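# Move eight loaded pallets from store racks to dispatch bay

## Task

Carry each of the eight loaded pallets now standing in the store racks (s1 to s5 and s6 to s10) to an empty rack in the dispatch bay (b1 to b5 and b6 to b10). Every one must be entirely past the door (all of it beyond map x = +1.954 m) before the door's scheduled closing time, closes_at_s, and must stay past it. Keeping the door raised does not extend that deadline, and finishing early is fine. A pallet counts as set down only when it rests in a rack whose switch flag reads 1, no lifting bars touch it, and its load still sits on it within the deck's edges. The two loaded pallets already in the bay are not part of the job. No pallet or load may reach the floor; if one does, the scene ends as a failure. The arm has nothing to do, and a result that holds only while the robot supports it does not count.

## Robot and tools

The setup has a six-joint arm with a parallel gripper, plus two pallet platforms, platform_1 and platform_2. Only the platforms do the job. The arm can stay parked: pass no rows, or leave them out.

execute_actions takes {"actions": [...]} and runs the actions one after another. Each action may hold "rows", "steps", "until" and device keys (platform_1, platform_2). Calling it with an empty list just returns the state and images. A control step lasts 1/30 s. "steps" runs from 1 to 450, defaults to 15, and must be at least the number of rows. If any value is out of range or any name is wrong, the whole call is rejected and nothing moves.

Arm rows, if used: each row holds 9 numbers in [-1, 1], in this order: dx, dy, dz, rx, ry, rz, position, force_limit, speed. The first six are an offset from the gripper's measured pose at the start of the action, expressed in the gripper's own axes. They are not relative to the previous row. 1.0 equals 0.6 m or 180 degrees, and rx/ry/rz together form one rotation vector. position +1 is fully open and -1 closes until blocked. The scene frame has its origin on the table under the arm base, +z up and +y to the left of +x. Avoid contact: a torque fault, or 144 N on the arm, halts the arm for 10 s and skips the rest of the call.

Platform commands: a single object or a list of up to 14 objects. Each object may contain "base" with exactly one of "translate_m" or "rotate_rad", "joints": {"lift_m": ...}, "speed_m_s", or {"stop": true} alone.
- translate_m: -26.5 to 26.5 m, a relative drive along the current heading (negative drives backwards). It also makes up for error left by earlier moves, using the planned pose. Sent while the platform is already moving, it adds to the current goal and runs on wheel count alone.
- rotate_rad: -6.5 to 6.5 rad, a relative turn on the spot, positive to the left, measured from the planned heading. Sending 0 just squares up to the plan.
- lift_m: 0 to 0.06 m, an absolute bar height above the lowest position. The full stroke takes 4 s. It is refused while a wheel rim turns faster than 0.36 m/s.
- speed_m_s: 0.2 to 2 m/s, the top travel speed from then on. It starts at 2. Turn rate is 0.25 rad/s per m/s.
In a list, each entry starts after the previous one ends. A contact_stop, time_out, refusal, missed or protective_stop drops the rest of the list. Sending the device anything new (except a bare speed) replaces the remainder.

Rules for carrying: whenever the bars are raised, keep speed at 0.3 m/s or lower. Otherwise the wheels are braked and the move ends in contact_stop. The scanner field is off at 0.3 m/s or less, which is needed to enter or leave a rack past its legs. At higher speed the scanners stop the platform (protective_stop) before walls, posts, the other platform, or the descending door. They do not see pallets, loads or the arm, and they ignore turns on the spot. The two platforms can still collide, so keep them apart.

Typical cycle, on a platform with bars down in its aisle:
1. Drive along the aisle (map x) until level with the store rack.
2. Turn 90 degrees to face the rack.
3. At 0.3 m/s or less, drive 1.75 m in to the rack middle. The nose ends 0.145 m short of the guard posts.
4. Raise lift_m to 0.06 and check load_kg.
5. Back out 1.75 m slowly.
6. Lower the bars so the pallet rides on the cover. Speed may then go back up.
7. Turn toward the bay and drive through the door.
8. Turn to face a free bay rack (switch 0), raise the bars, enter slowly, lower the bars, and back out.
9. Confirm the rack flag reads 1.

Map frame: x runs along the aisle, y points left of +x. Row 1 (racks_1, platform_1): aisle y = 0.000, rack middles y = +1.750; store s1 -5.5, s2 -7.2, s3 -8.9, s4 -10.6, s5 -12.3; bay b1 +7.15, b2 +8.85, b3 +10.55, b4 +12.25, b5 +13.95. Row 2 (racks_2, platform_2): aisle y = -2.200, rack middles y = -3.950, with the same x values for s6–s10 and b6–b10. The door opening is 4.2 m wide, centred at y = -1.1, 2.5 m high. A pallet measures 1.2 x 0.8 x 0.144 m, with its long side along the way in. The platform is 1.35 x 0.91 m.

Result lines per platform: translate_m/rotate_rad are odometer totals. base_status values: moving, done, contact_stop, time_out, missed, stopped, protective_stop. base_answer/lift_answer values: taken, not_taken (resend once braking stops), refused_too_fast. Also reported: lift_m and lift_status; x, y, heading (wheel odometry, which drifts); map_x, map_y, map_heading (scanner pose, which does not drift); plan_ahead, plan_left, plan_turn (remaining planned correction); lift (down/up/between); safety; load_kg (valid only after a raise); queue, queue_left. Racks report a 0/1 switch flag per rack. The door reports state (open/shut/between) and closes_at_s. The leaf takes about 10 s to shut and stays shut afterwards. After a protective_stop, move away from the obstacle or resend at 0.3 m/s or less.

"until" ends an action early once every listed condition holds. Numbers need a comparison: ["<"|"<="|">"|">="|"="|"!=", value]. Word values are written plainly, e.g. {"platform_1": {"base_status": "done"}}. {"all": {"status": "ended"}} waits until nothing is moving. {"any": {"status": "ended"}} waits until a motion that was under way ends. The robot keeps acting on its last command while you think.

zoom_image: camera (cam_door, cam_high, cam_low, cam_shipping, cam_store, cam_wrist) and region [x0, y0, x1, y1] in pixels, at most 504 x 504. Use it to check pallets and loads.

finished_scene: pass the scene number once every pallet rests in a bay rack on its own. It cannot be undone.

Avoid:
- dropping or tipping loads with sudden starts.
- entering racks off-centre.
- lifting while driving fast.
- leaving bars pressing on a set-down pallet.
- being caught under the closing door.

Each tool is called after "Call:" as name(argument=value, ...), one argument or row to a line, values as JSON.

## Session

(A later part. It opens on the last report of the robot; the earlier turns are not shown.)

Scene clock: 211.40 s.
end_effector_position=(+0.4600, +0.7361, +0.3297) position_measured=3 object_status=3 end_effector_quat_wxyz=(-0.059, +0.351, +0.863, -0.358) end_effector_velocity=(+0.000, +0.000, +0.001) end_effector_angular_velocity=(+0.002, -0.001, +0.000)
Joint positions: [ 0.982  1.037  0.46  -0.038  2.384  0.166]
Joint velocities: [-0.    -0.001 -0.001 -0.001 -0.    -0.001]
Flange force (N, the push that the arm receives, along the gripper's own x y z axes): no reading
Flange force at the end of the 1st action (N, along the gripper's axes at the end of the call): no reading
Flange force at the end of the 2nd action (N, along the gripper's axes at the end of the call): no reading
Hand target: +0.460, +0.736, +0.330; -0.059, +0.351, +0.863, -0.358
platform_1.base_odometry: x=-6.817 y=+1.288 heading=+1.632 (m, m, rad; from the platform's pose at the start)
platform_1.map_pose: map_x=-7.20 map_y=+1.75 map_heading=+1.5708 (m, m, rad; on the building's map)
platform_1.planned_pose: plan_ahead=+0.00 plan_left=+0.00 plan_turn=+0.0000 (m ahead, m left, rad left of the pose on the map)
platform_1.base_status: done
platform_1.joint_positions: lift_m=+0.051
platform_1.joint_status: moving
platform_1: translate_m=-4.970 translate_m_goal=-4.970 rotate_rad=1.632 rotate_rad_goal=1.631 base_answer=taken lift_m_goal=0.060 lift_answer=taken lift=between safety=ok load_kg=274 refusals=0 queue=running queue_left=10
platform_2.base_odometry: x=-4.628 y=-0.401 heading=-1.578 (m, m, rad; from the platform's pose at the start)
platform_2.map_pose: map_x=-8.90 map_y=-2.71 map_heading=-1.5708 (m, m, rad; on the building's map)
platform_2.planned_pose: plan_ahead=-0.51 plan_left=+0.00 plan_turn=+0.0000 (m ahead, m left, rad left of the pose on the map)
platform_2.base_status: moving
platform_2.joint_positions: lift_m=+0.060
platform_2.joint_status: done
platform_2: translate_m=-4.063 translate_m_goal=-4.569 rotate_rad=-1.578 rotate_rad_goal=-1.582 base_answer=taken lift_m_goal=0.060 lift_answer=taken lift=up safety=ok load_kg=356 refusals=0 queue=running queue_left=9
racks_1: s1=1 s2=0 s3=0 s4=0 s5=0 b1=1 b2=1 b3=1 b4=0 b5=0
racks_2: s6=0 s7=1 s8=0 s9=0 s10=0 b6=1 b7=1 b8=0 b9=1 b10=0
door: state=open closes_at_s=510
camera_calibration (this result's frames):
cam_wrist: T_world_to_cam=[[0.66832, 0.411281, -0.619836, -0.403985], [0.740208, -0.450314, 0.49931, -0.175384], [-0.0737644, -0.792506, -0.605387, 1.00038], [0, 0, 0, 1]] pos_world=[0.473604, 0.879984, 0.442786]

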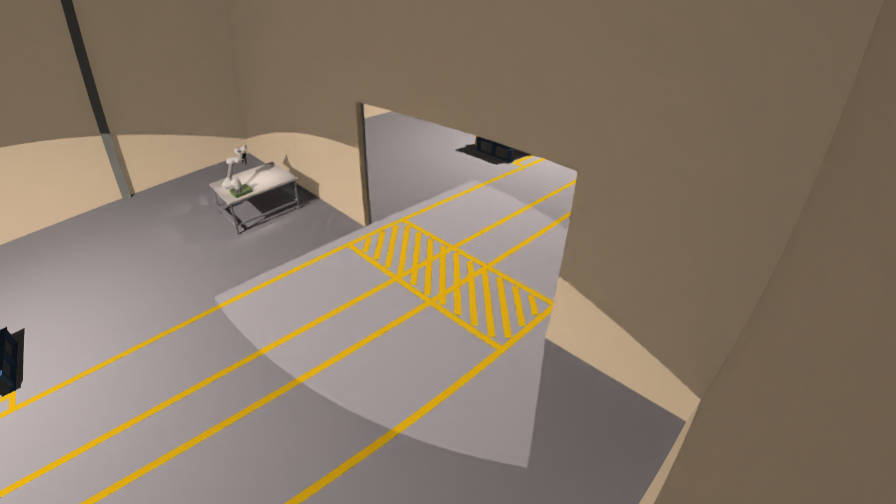

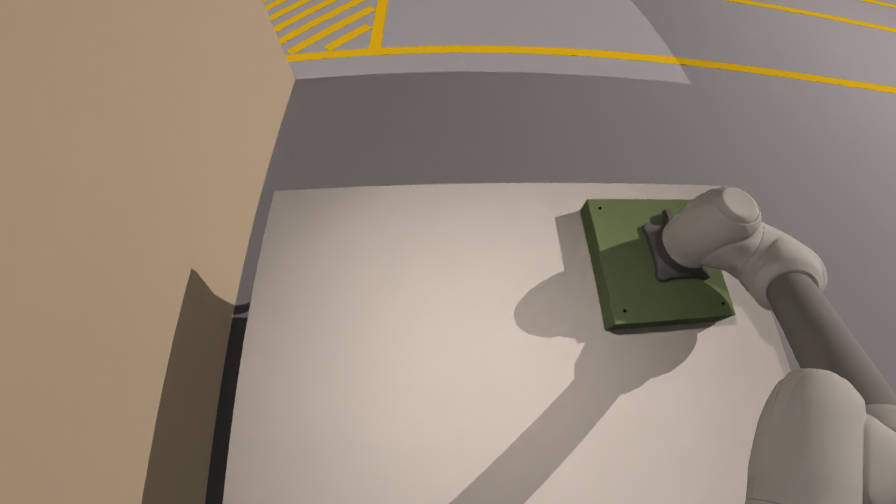

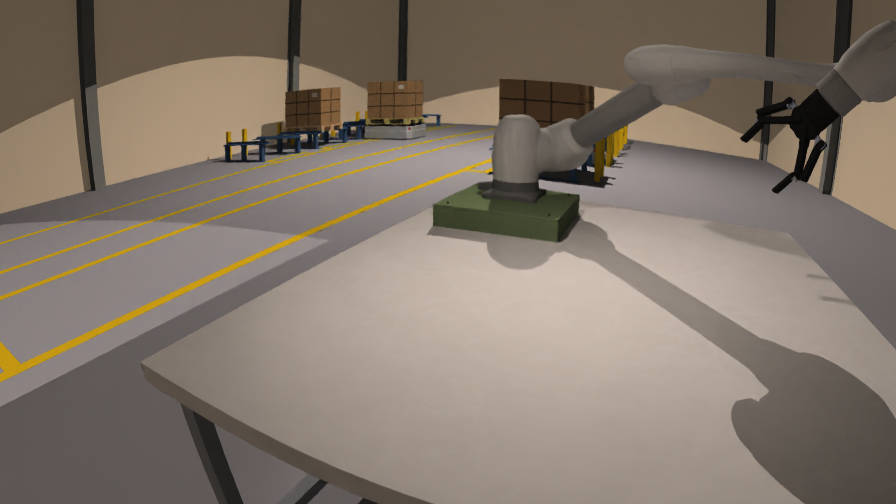

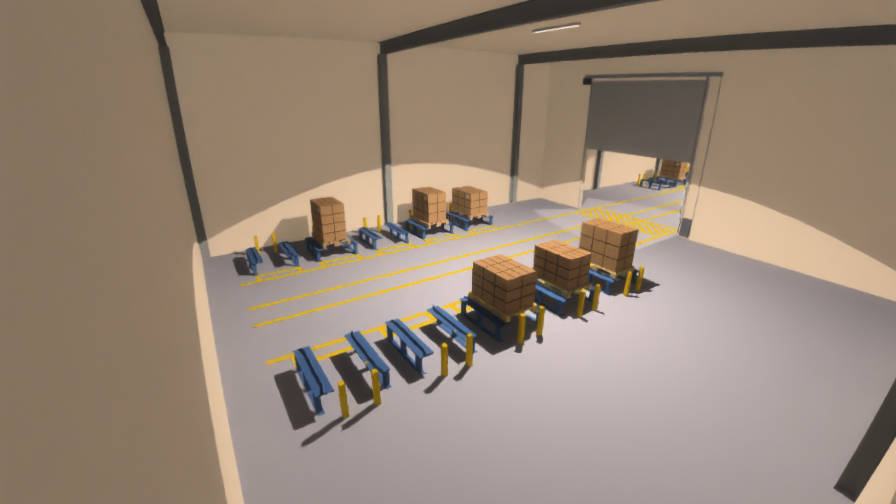

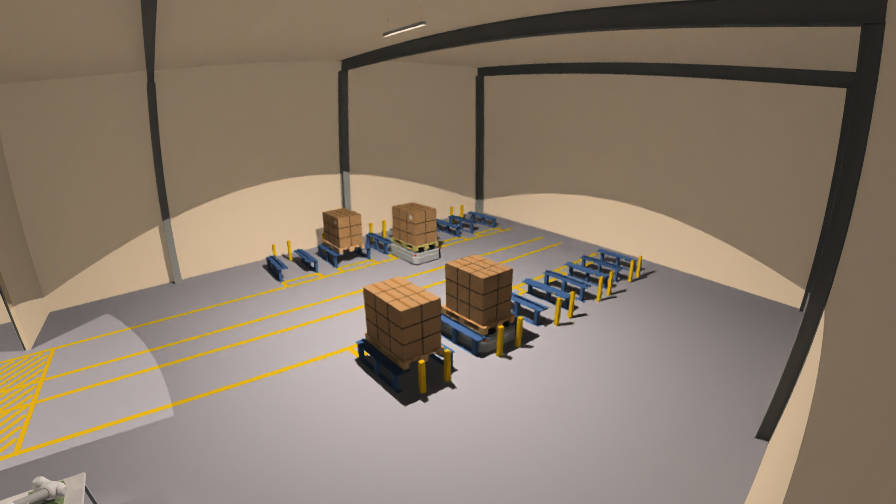

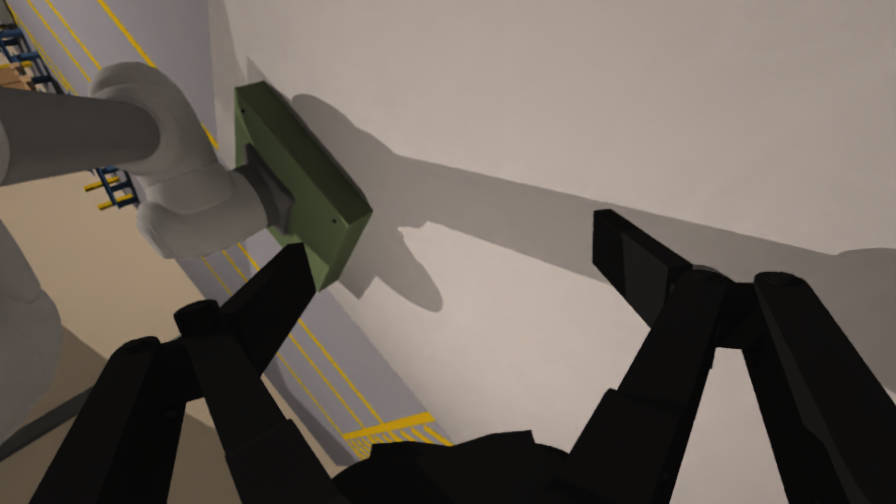

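Call:
execute_actions(
  actions=[
    {"steps":450,"until":{"platform_2":{"queue":["!=","running"]}}},
    {"steps":450,"until":{"platform_2":{"queue":["!=","running"]}}},
    {"steps":450,"until":{"platform_2":{"queue":["!=","running"]}}},
    {"steps":450,"until":{"platform_2":{"queue":["!=","running"]}}},
  ],
)

Call:
execute_actions(
  actions=[
    {"steps":450,"until":{"platform_2":{"queue":["!=","running"]}}},
    {"platform_2":[{"base":{"translate_m":1.75},"speed_m_s":0.3},{"joints":{"lift_m":0.06}},{"base":{"translate_m":-1.75}},{"base":{"rotate_rad":1.5708},"joints":{"lift_m":0},"speed_m_s":2},{"base":{"translate_m":21.15}},{"base":{"rotate_rad":-1.5708},"joints":{"lift_m":0.06}},{"base":{"translate_m":1.75},"speed_m_s":0.3},{"joints":{"lift_m":0}}],"steps":450,"until":{"platform_1":{"queue":["!=","running"]}}},
    {"platform_1":[{"base":{"translate_m":1.75},"speed_m_s":0.3},{"joints":{"lift_m":0.06}},{"base":{"translate_m":-1.75}},{"base":{"rotate_rad":-1.5708},"joints":{"lift_m":0},"speed_m_s":2},{"base":{"translate_m":19.45}},{"base":{"rotate_rad":1.5708},"joints":{"lift_m":0.06}},{"base":{"translate_m":1.75},"speed_m_s":0.3},{"joints":{"lift_m":0}}],"steps":450},
    {"steps":450,"until":{"all":{"status":"ended"}}},
    {"steps":450,"until":{"all":{"status":"ended"}}},
    {"steps":450,"until":{"all":{"status":"ended"}}},
  ],
)

Scene clock: 277.17 s.
end_effector_position=(+0.4600, +0.7361, +0.3297) position_measured=3 object_status=3 end_effector_quat_wxyz=(-0.059, +0.351, +0.863, -0.358) end_effector_velocity=(-0.000, +0.000, +0.000) end_effector_angular_velocity=(+0.000, +0.001, +0.001)
Joint positions: [ 0.982  1.037  0.46  -0.038  2.384  0.166]
Joint velocities: [ 0.    -0.     0.     0.001  0.    -0.   ]
Flange force (N, the push that the arm receives, along the gripper's own x y z axes): no reading
Flange force at the end of the 1st action (N, along the gripper's axes at the end of the call): no reading
Flange force at the end of the 2nd action (N, along the gripper's axes at the end of the call): no reading
Flange force at the end of the 3rd action (N, along the gripper's axes at the end of the call): no reading
Hand target: +0.460, +0.736, +0.330; -0.059, +0.351, +0.863, -0.358
platform_1.base_odometry: x=-4.481 y=-0.388 heading=+0.067 (m, m, rad; from the platform's pose at the start)
platform_1.map_pose: map_x=-5.02 map_y=+0.01 map_heading=+0.0087 (m, m, rad; on the building's map)
platform_1.planned_pose: plan_ahead=-0.48 plan_left=-0.01 plan_turn=-0.0087 (m ahead, m left, rad left of the pose on the map)
platform_1.base_status: moving
platform_1.joint_positions: lift_m=+0.000
platform_1.joint_status: done
platform_1: translate_m=-4.508 translate_m_goal=-4.980 rotate_rad=0.067 rotate_rad_goal=0.066 base_answer=taken lift_m_goal=0.000 lift_answer=taken lift=down safety=ok load_kg=-48 refusals=0 queue=running queue_left=1
platform_2.base_odometry: x=-2.880 y=+0.197 heading=-1.583 (m, m, rad; from the platform's pose at the start)
platform_2.map_pose: map_x=-7.20 map_y=-2.20 map_heading=-1.5708 (m, m, rad; on the building's map)
platform_2.planned_pose: plan_ahead=+0.00 plan_left=+0.00 plan_turn=+0.0000 (m ahead, m left, rad left of the pose on the map)
platform_2.base_status: done
platform_2.joint_positions: lift_m=+0.000
platform_2.joint_status: done
platform_2: translate_m=-2.809 translate_m_goal=-2.809 rotate_rad=-1.583 rotate_rad_goal=-1.584 base_answer=taken lift_m_goal=0.000 lift_answer=taken lift=down safety=ok load_kg=-48 refusals=0 queue=done queue_left=0
racks_1: s1=1 s2=0 s3=0 s4=0 s5=0 b1=1 b2=1 b3=1 b4=1 b5=0
racks_2: s6=0 s7=1 s8=0 s9=0 s10=0 b6=1 b7=1 b8=1 b9=1 b10=0
door: state=open closes_at_s=510
camera_calibration (this result's frames):
cam_wrist: T_world_to_cam=[[0.66832, 0.411281, -0.619836, -0.403984], [0.740208, -0.450314, 0.49931, -0.175384], [-0.0737643, -0.792506, -0.605387, 1.00038], [0, 0, 0, 1]] pos_world=[0.473604, 0.879984, 0.442787]

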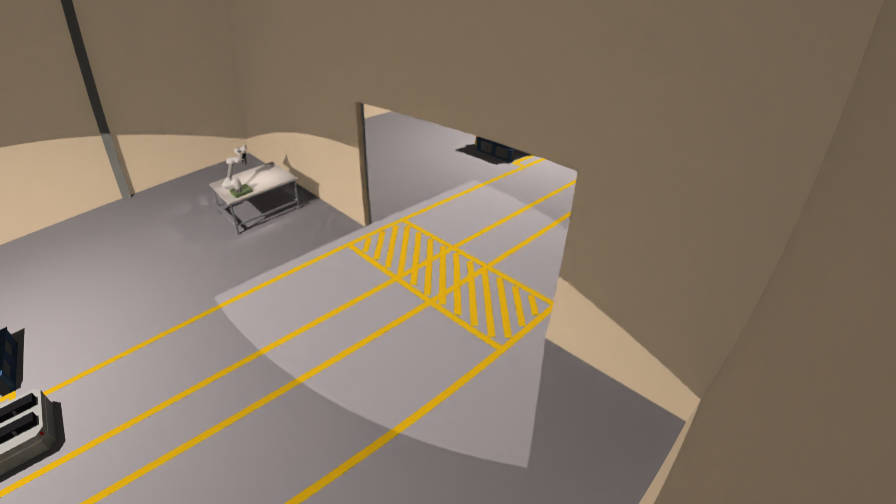

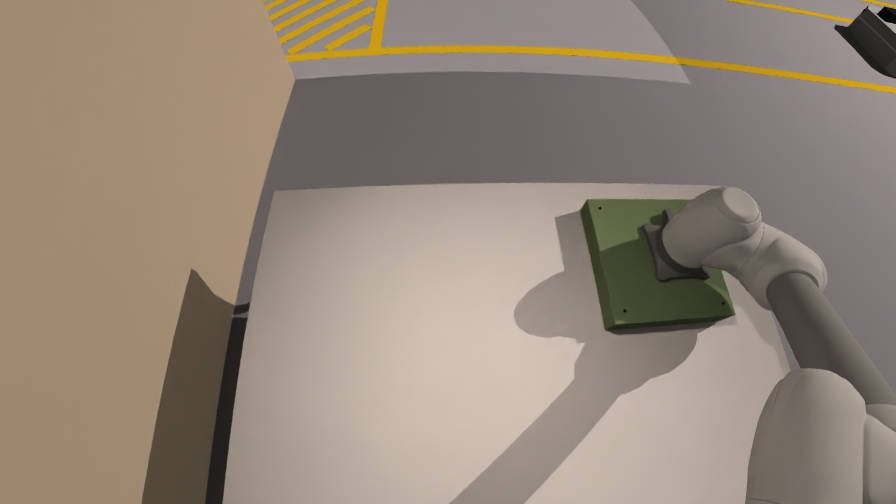

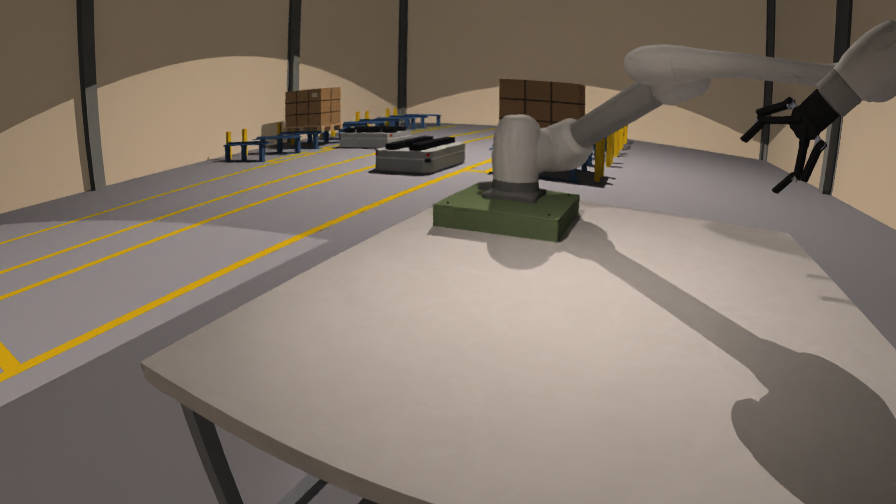

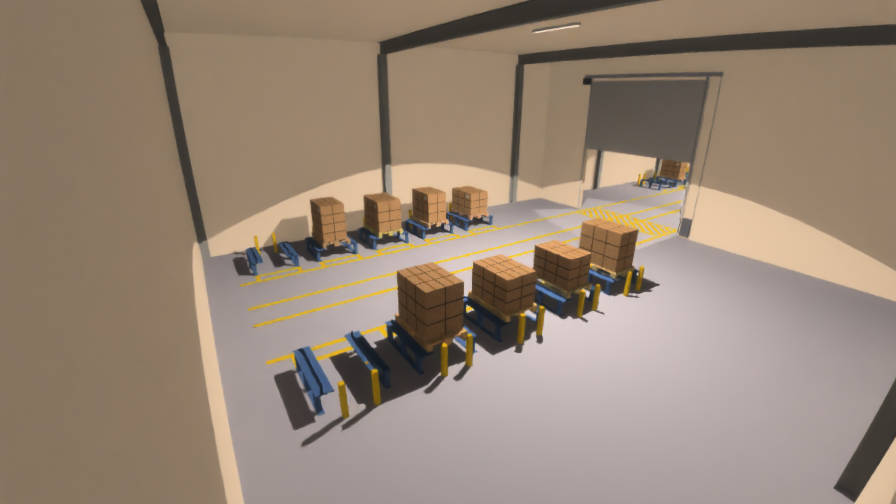

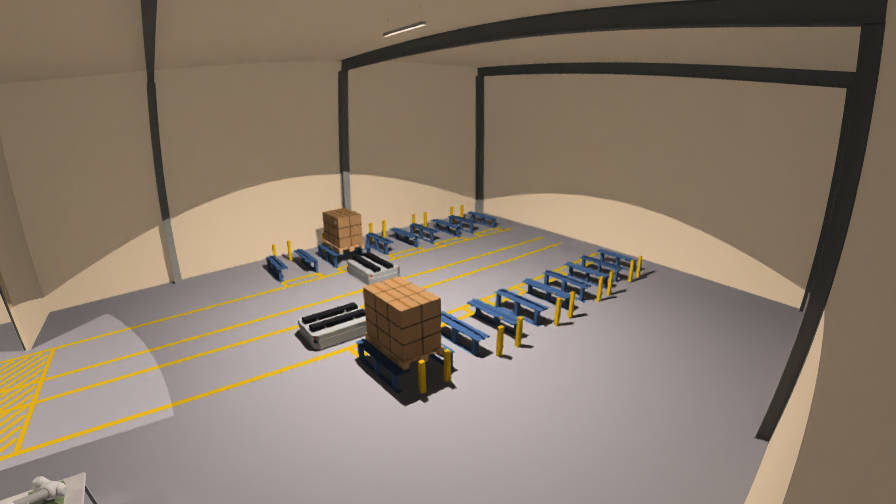

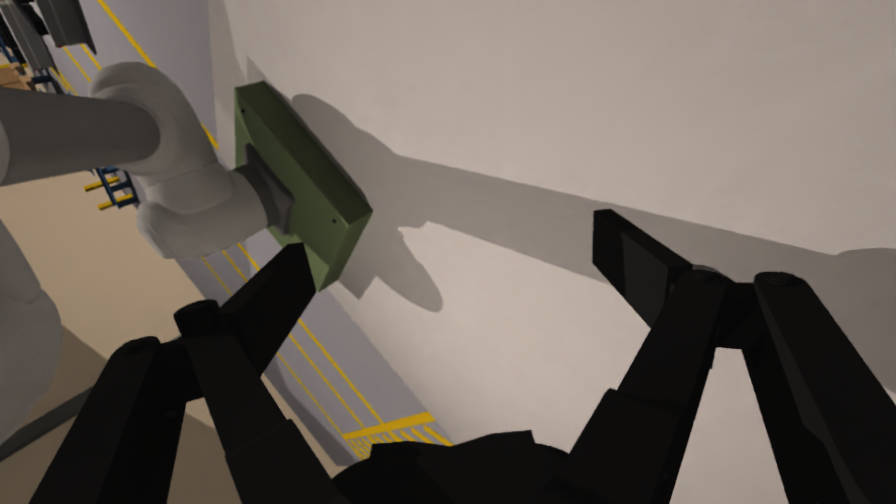

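Scene clock: 335.77 s.
end_effector_position=(+0.4600, +0.7361, +0.3297) position_measured=3 object_status=3 end_effector_quat_wxyz=(-0.059, +0.351, +0.863, -0.358) end_effector_velocity=(-0.000, +0.000, -0.001) end_effector_angular_velocity=(+0.000, +0.001, +0.001)
Joint positions: [ 0.982  1.037  0.46  -0.038  2.384  0.166]
Joint velocities: [ 0.001  0.001  0.     0.001 -0.    -0.   ]
Flange force (N, the push that the arm receives, along the gripper's own x y z axes): no reading
Flange force at the end of the 2nd action (N, along the gripper's axes at the end of the call): no reading
Flange force at the end of the 3rd action (N, along the gripper's axes at the end of the call): no reading
Flange force at the end of the 4th action (N, along the gripper's axes at the end of the call): no reading
Flange force at the end of the 5th action (N, along the gripper's axes at the end of the call): no reading
Hand target: +0.460, +0.736, +0.330; -0.059, +0.351, +0.863, -0.358
platform_1.base_odometry: x=+14.349 y=+2.511 heading=+1.640 (m, m, rad; from the platform's pose at the start)
platform_1.map_pose: map_x=+13.95 map_y=+1.75 map_heading=+1.5708 (m, m, rad; on the building's map)
platform_1.planned_pose: plan_ahead=+0.00 plan_left=+0.00 plan_turn=+0.0000 (m ahead, m left, rad left of the pose on the map)
platform_1.base_status: done
platform_1.joint_positions: lift_m=+0.000
platform_1.joint_status: done
platform_1: translate_m=16.230 translate_m_goal=16.230 rotate_rad=1.640 rotate_rad_goal=1.638 base_answer=taken lift_m_goal=0.000 lift_answer=taken lift=down safety=ok load_kg=-48 refusals=0 queue=done queue_left=0
platform_2.base_odometry: x=+18.268 y=-1.860 heading=-1.590 (m, m, rad; from the platform's pose at the start)
platform_2.map_pose: map_x=+13.95 map_y=-3.95 map_heading=-1.5708 (m, m, rad; on the building's map)
platform_2.planned_pose: plan_ahead=+0.00 plan_left=+0.00 plan_turn=+0.0000 (m ahead, m left, rad left of the pose on the map)
platform_2.base_status: done
platform_2.joint_positions: lift_m=+0.000
platform_2.joint_status: done
platform_2: translate_m=20.131 translate_m_goal=20.131 rotate_rad=-1.590 rotate_rad_goal=-1.588 base_answer=taken lift_m_goal=0.000 lift_answer=taken lift=down safety=ok load_kg=-48 refusals=0 queue=done queue_left=0
racks_1: s1=0 s2=0 s3=0 s4=0 s5=0 b1=1 b2=1 b3=1 b4=1 b5=1
racks_2: s6=0 s7=0 s8=0 s9=0 s10=0 b6=1 b7=1 b8=1 b9=1 b10=1
door: state=open closes_at_s=510
camera_calibration (this result's frames):
cam_wrist: T_world_to_cam=[[0.66832, 0.411281, -0.619836, -0.403984], [0.740208, -0.450314, 0.499309, -0.175384], [-0.0737646, -0.792506, -0.605387, 1.00038], [0, 0, 0, 1]] pos_world=[0.473604, 0.879984, 0.442786]

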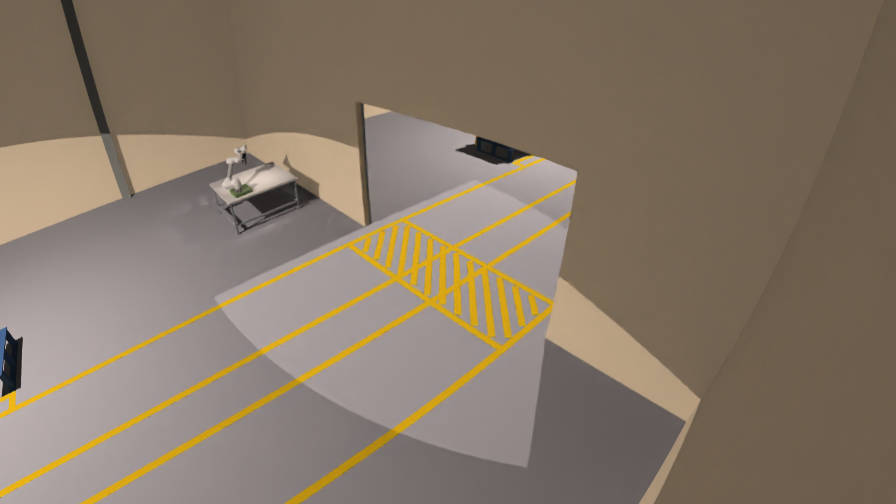

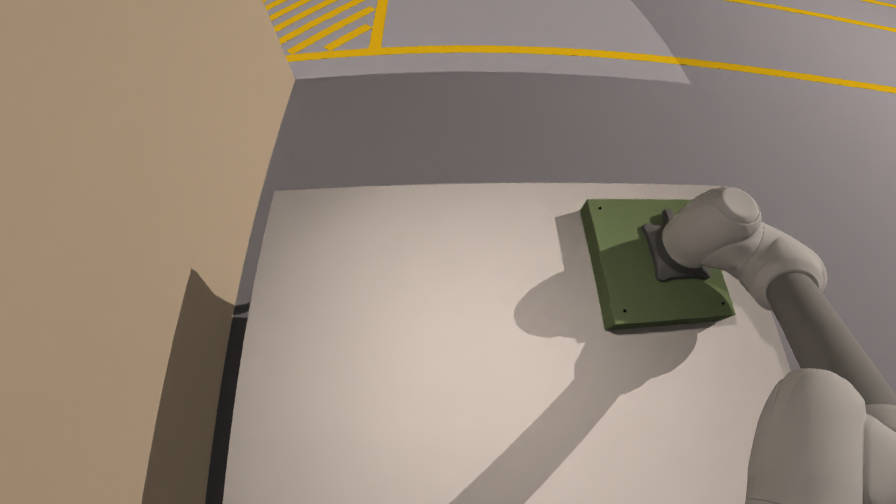

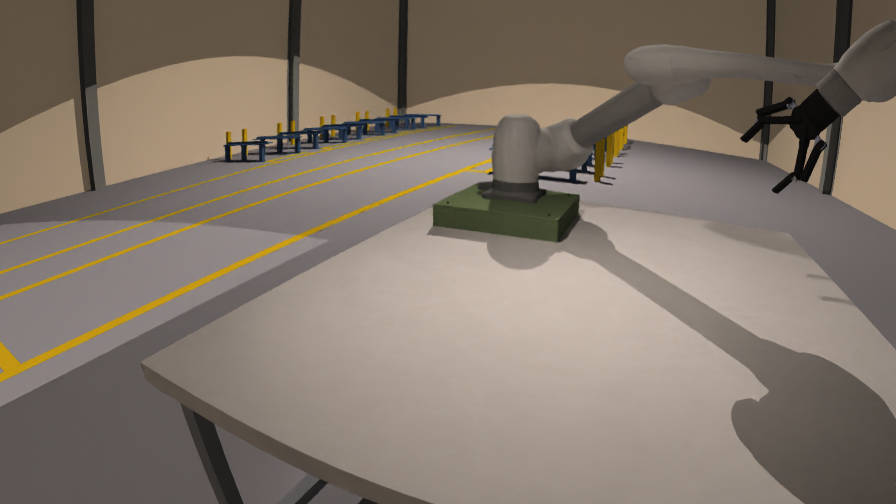

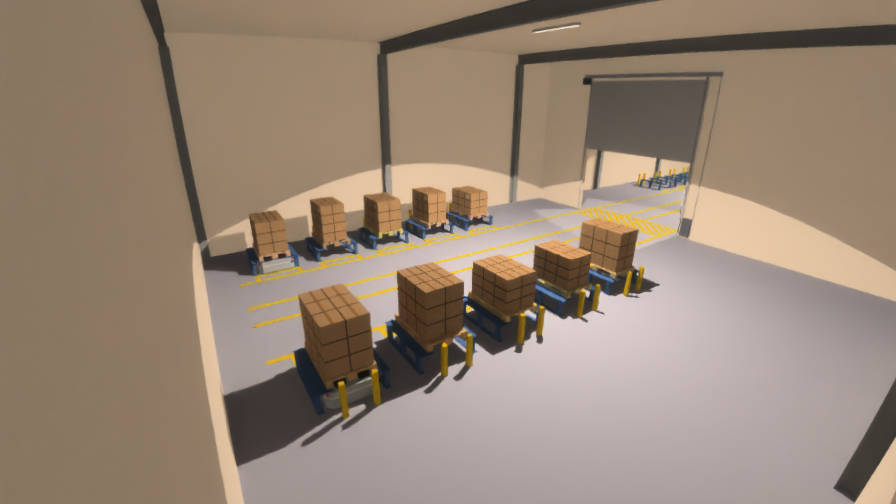

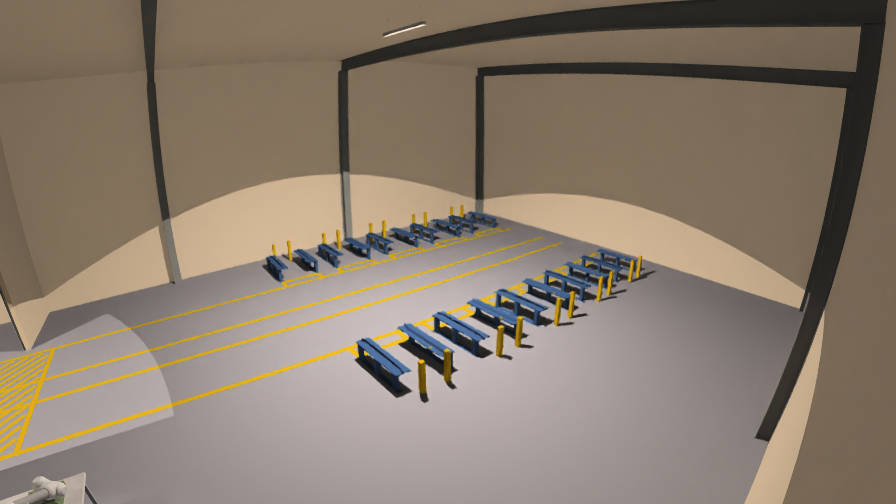

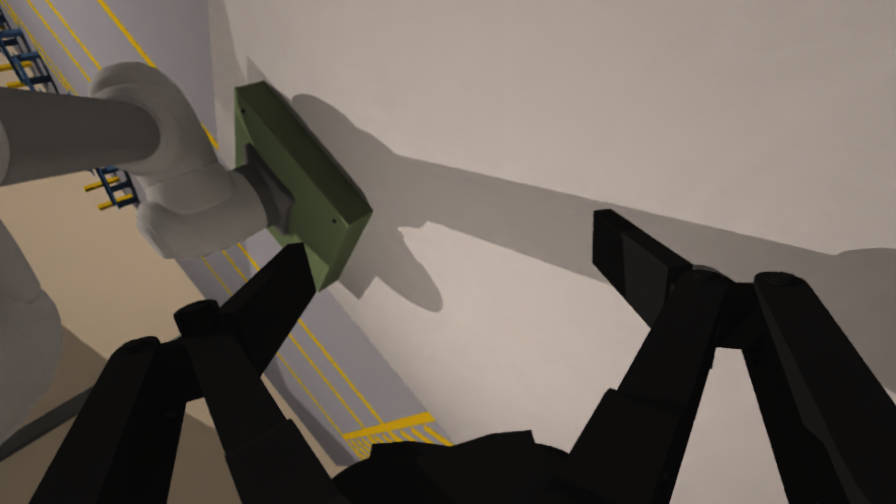

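Call:
finished_scene(
  scene=1,
)

The scene is finished: the task was done.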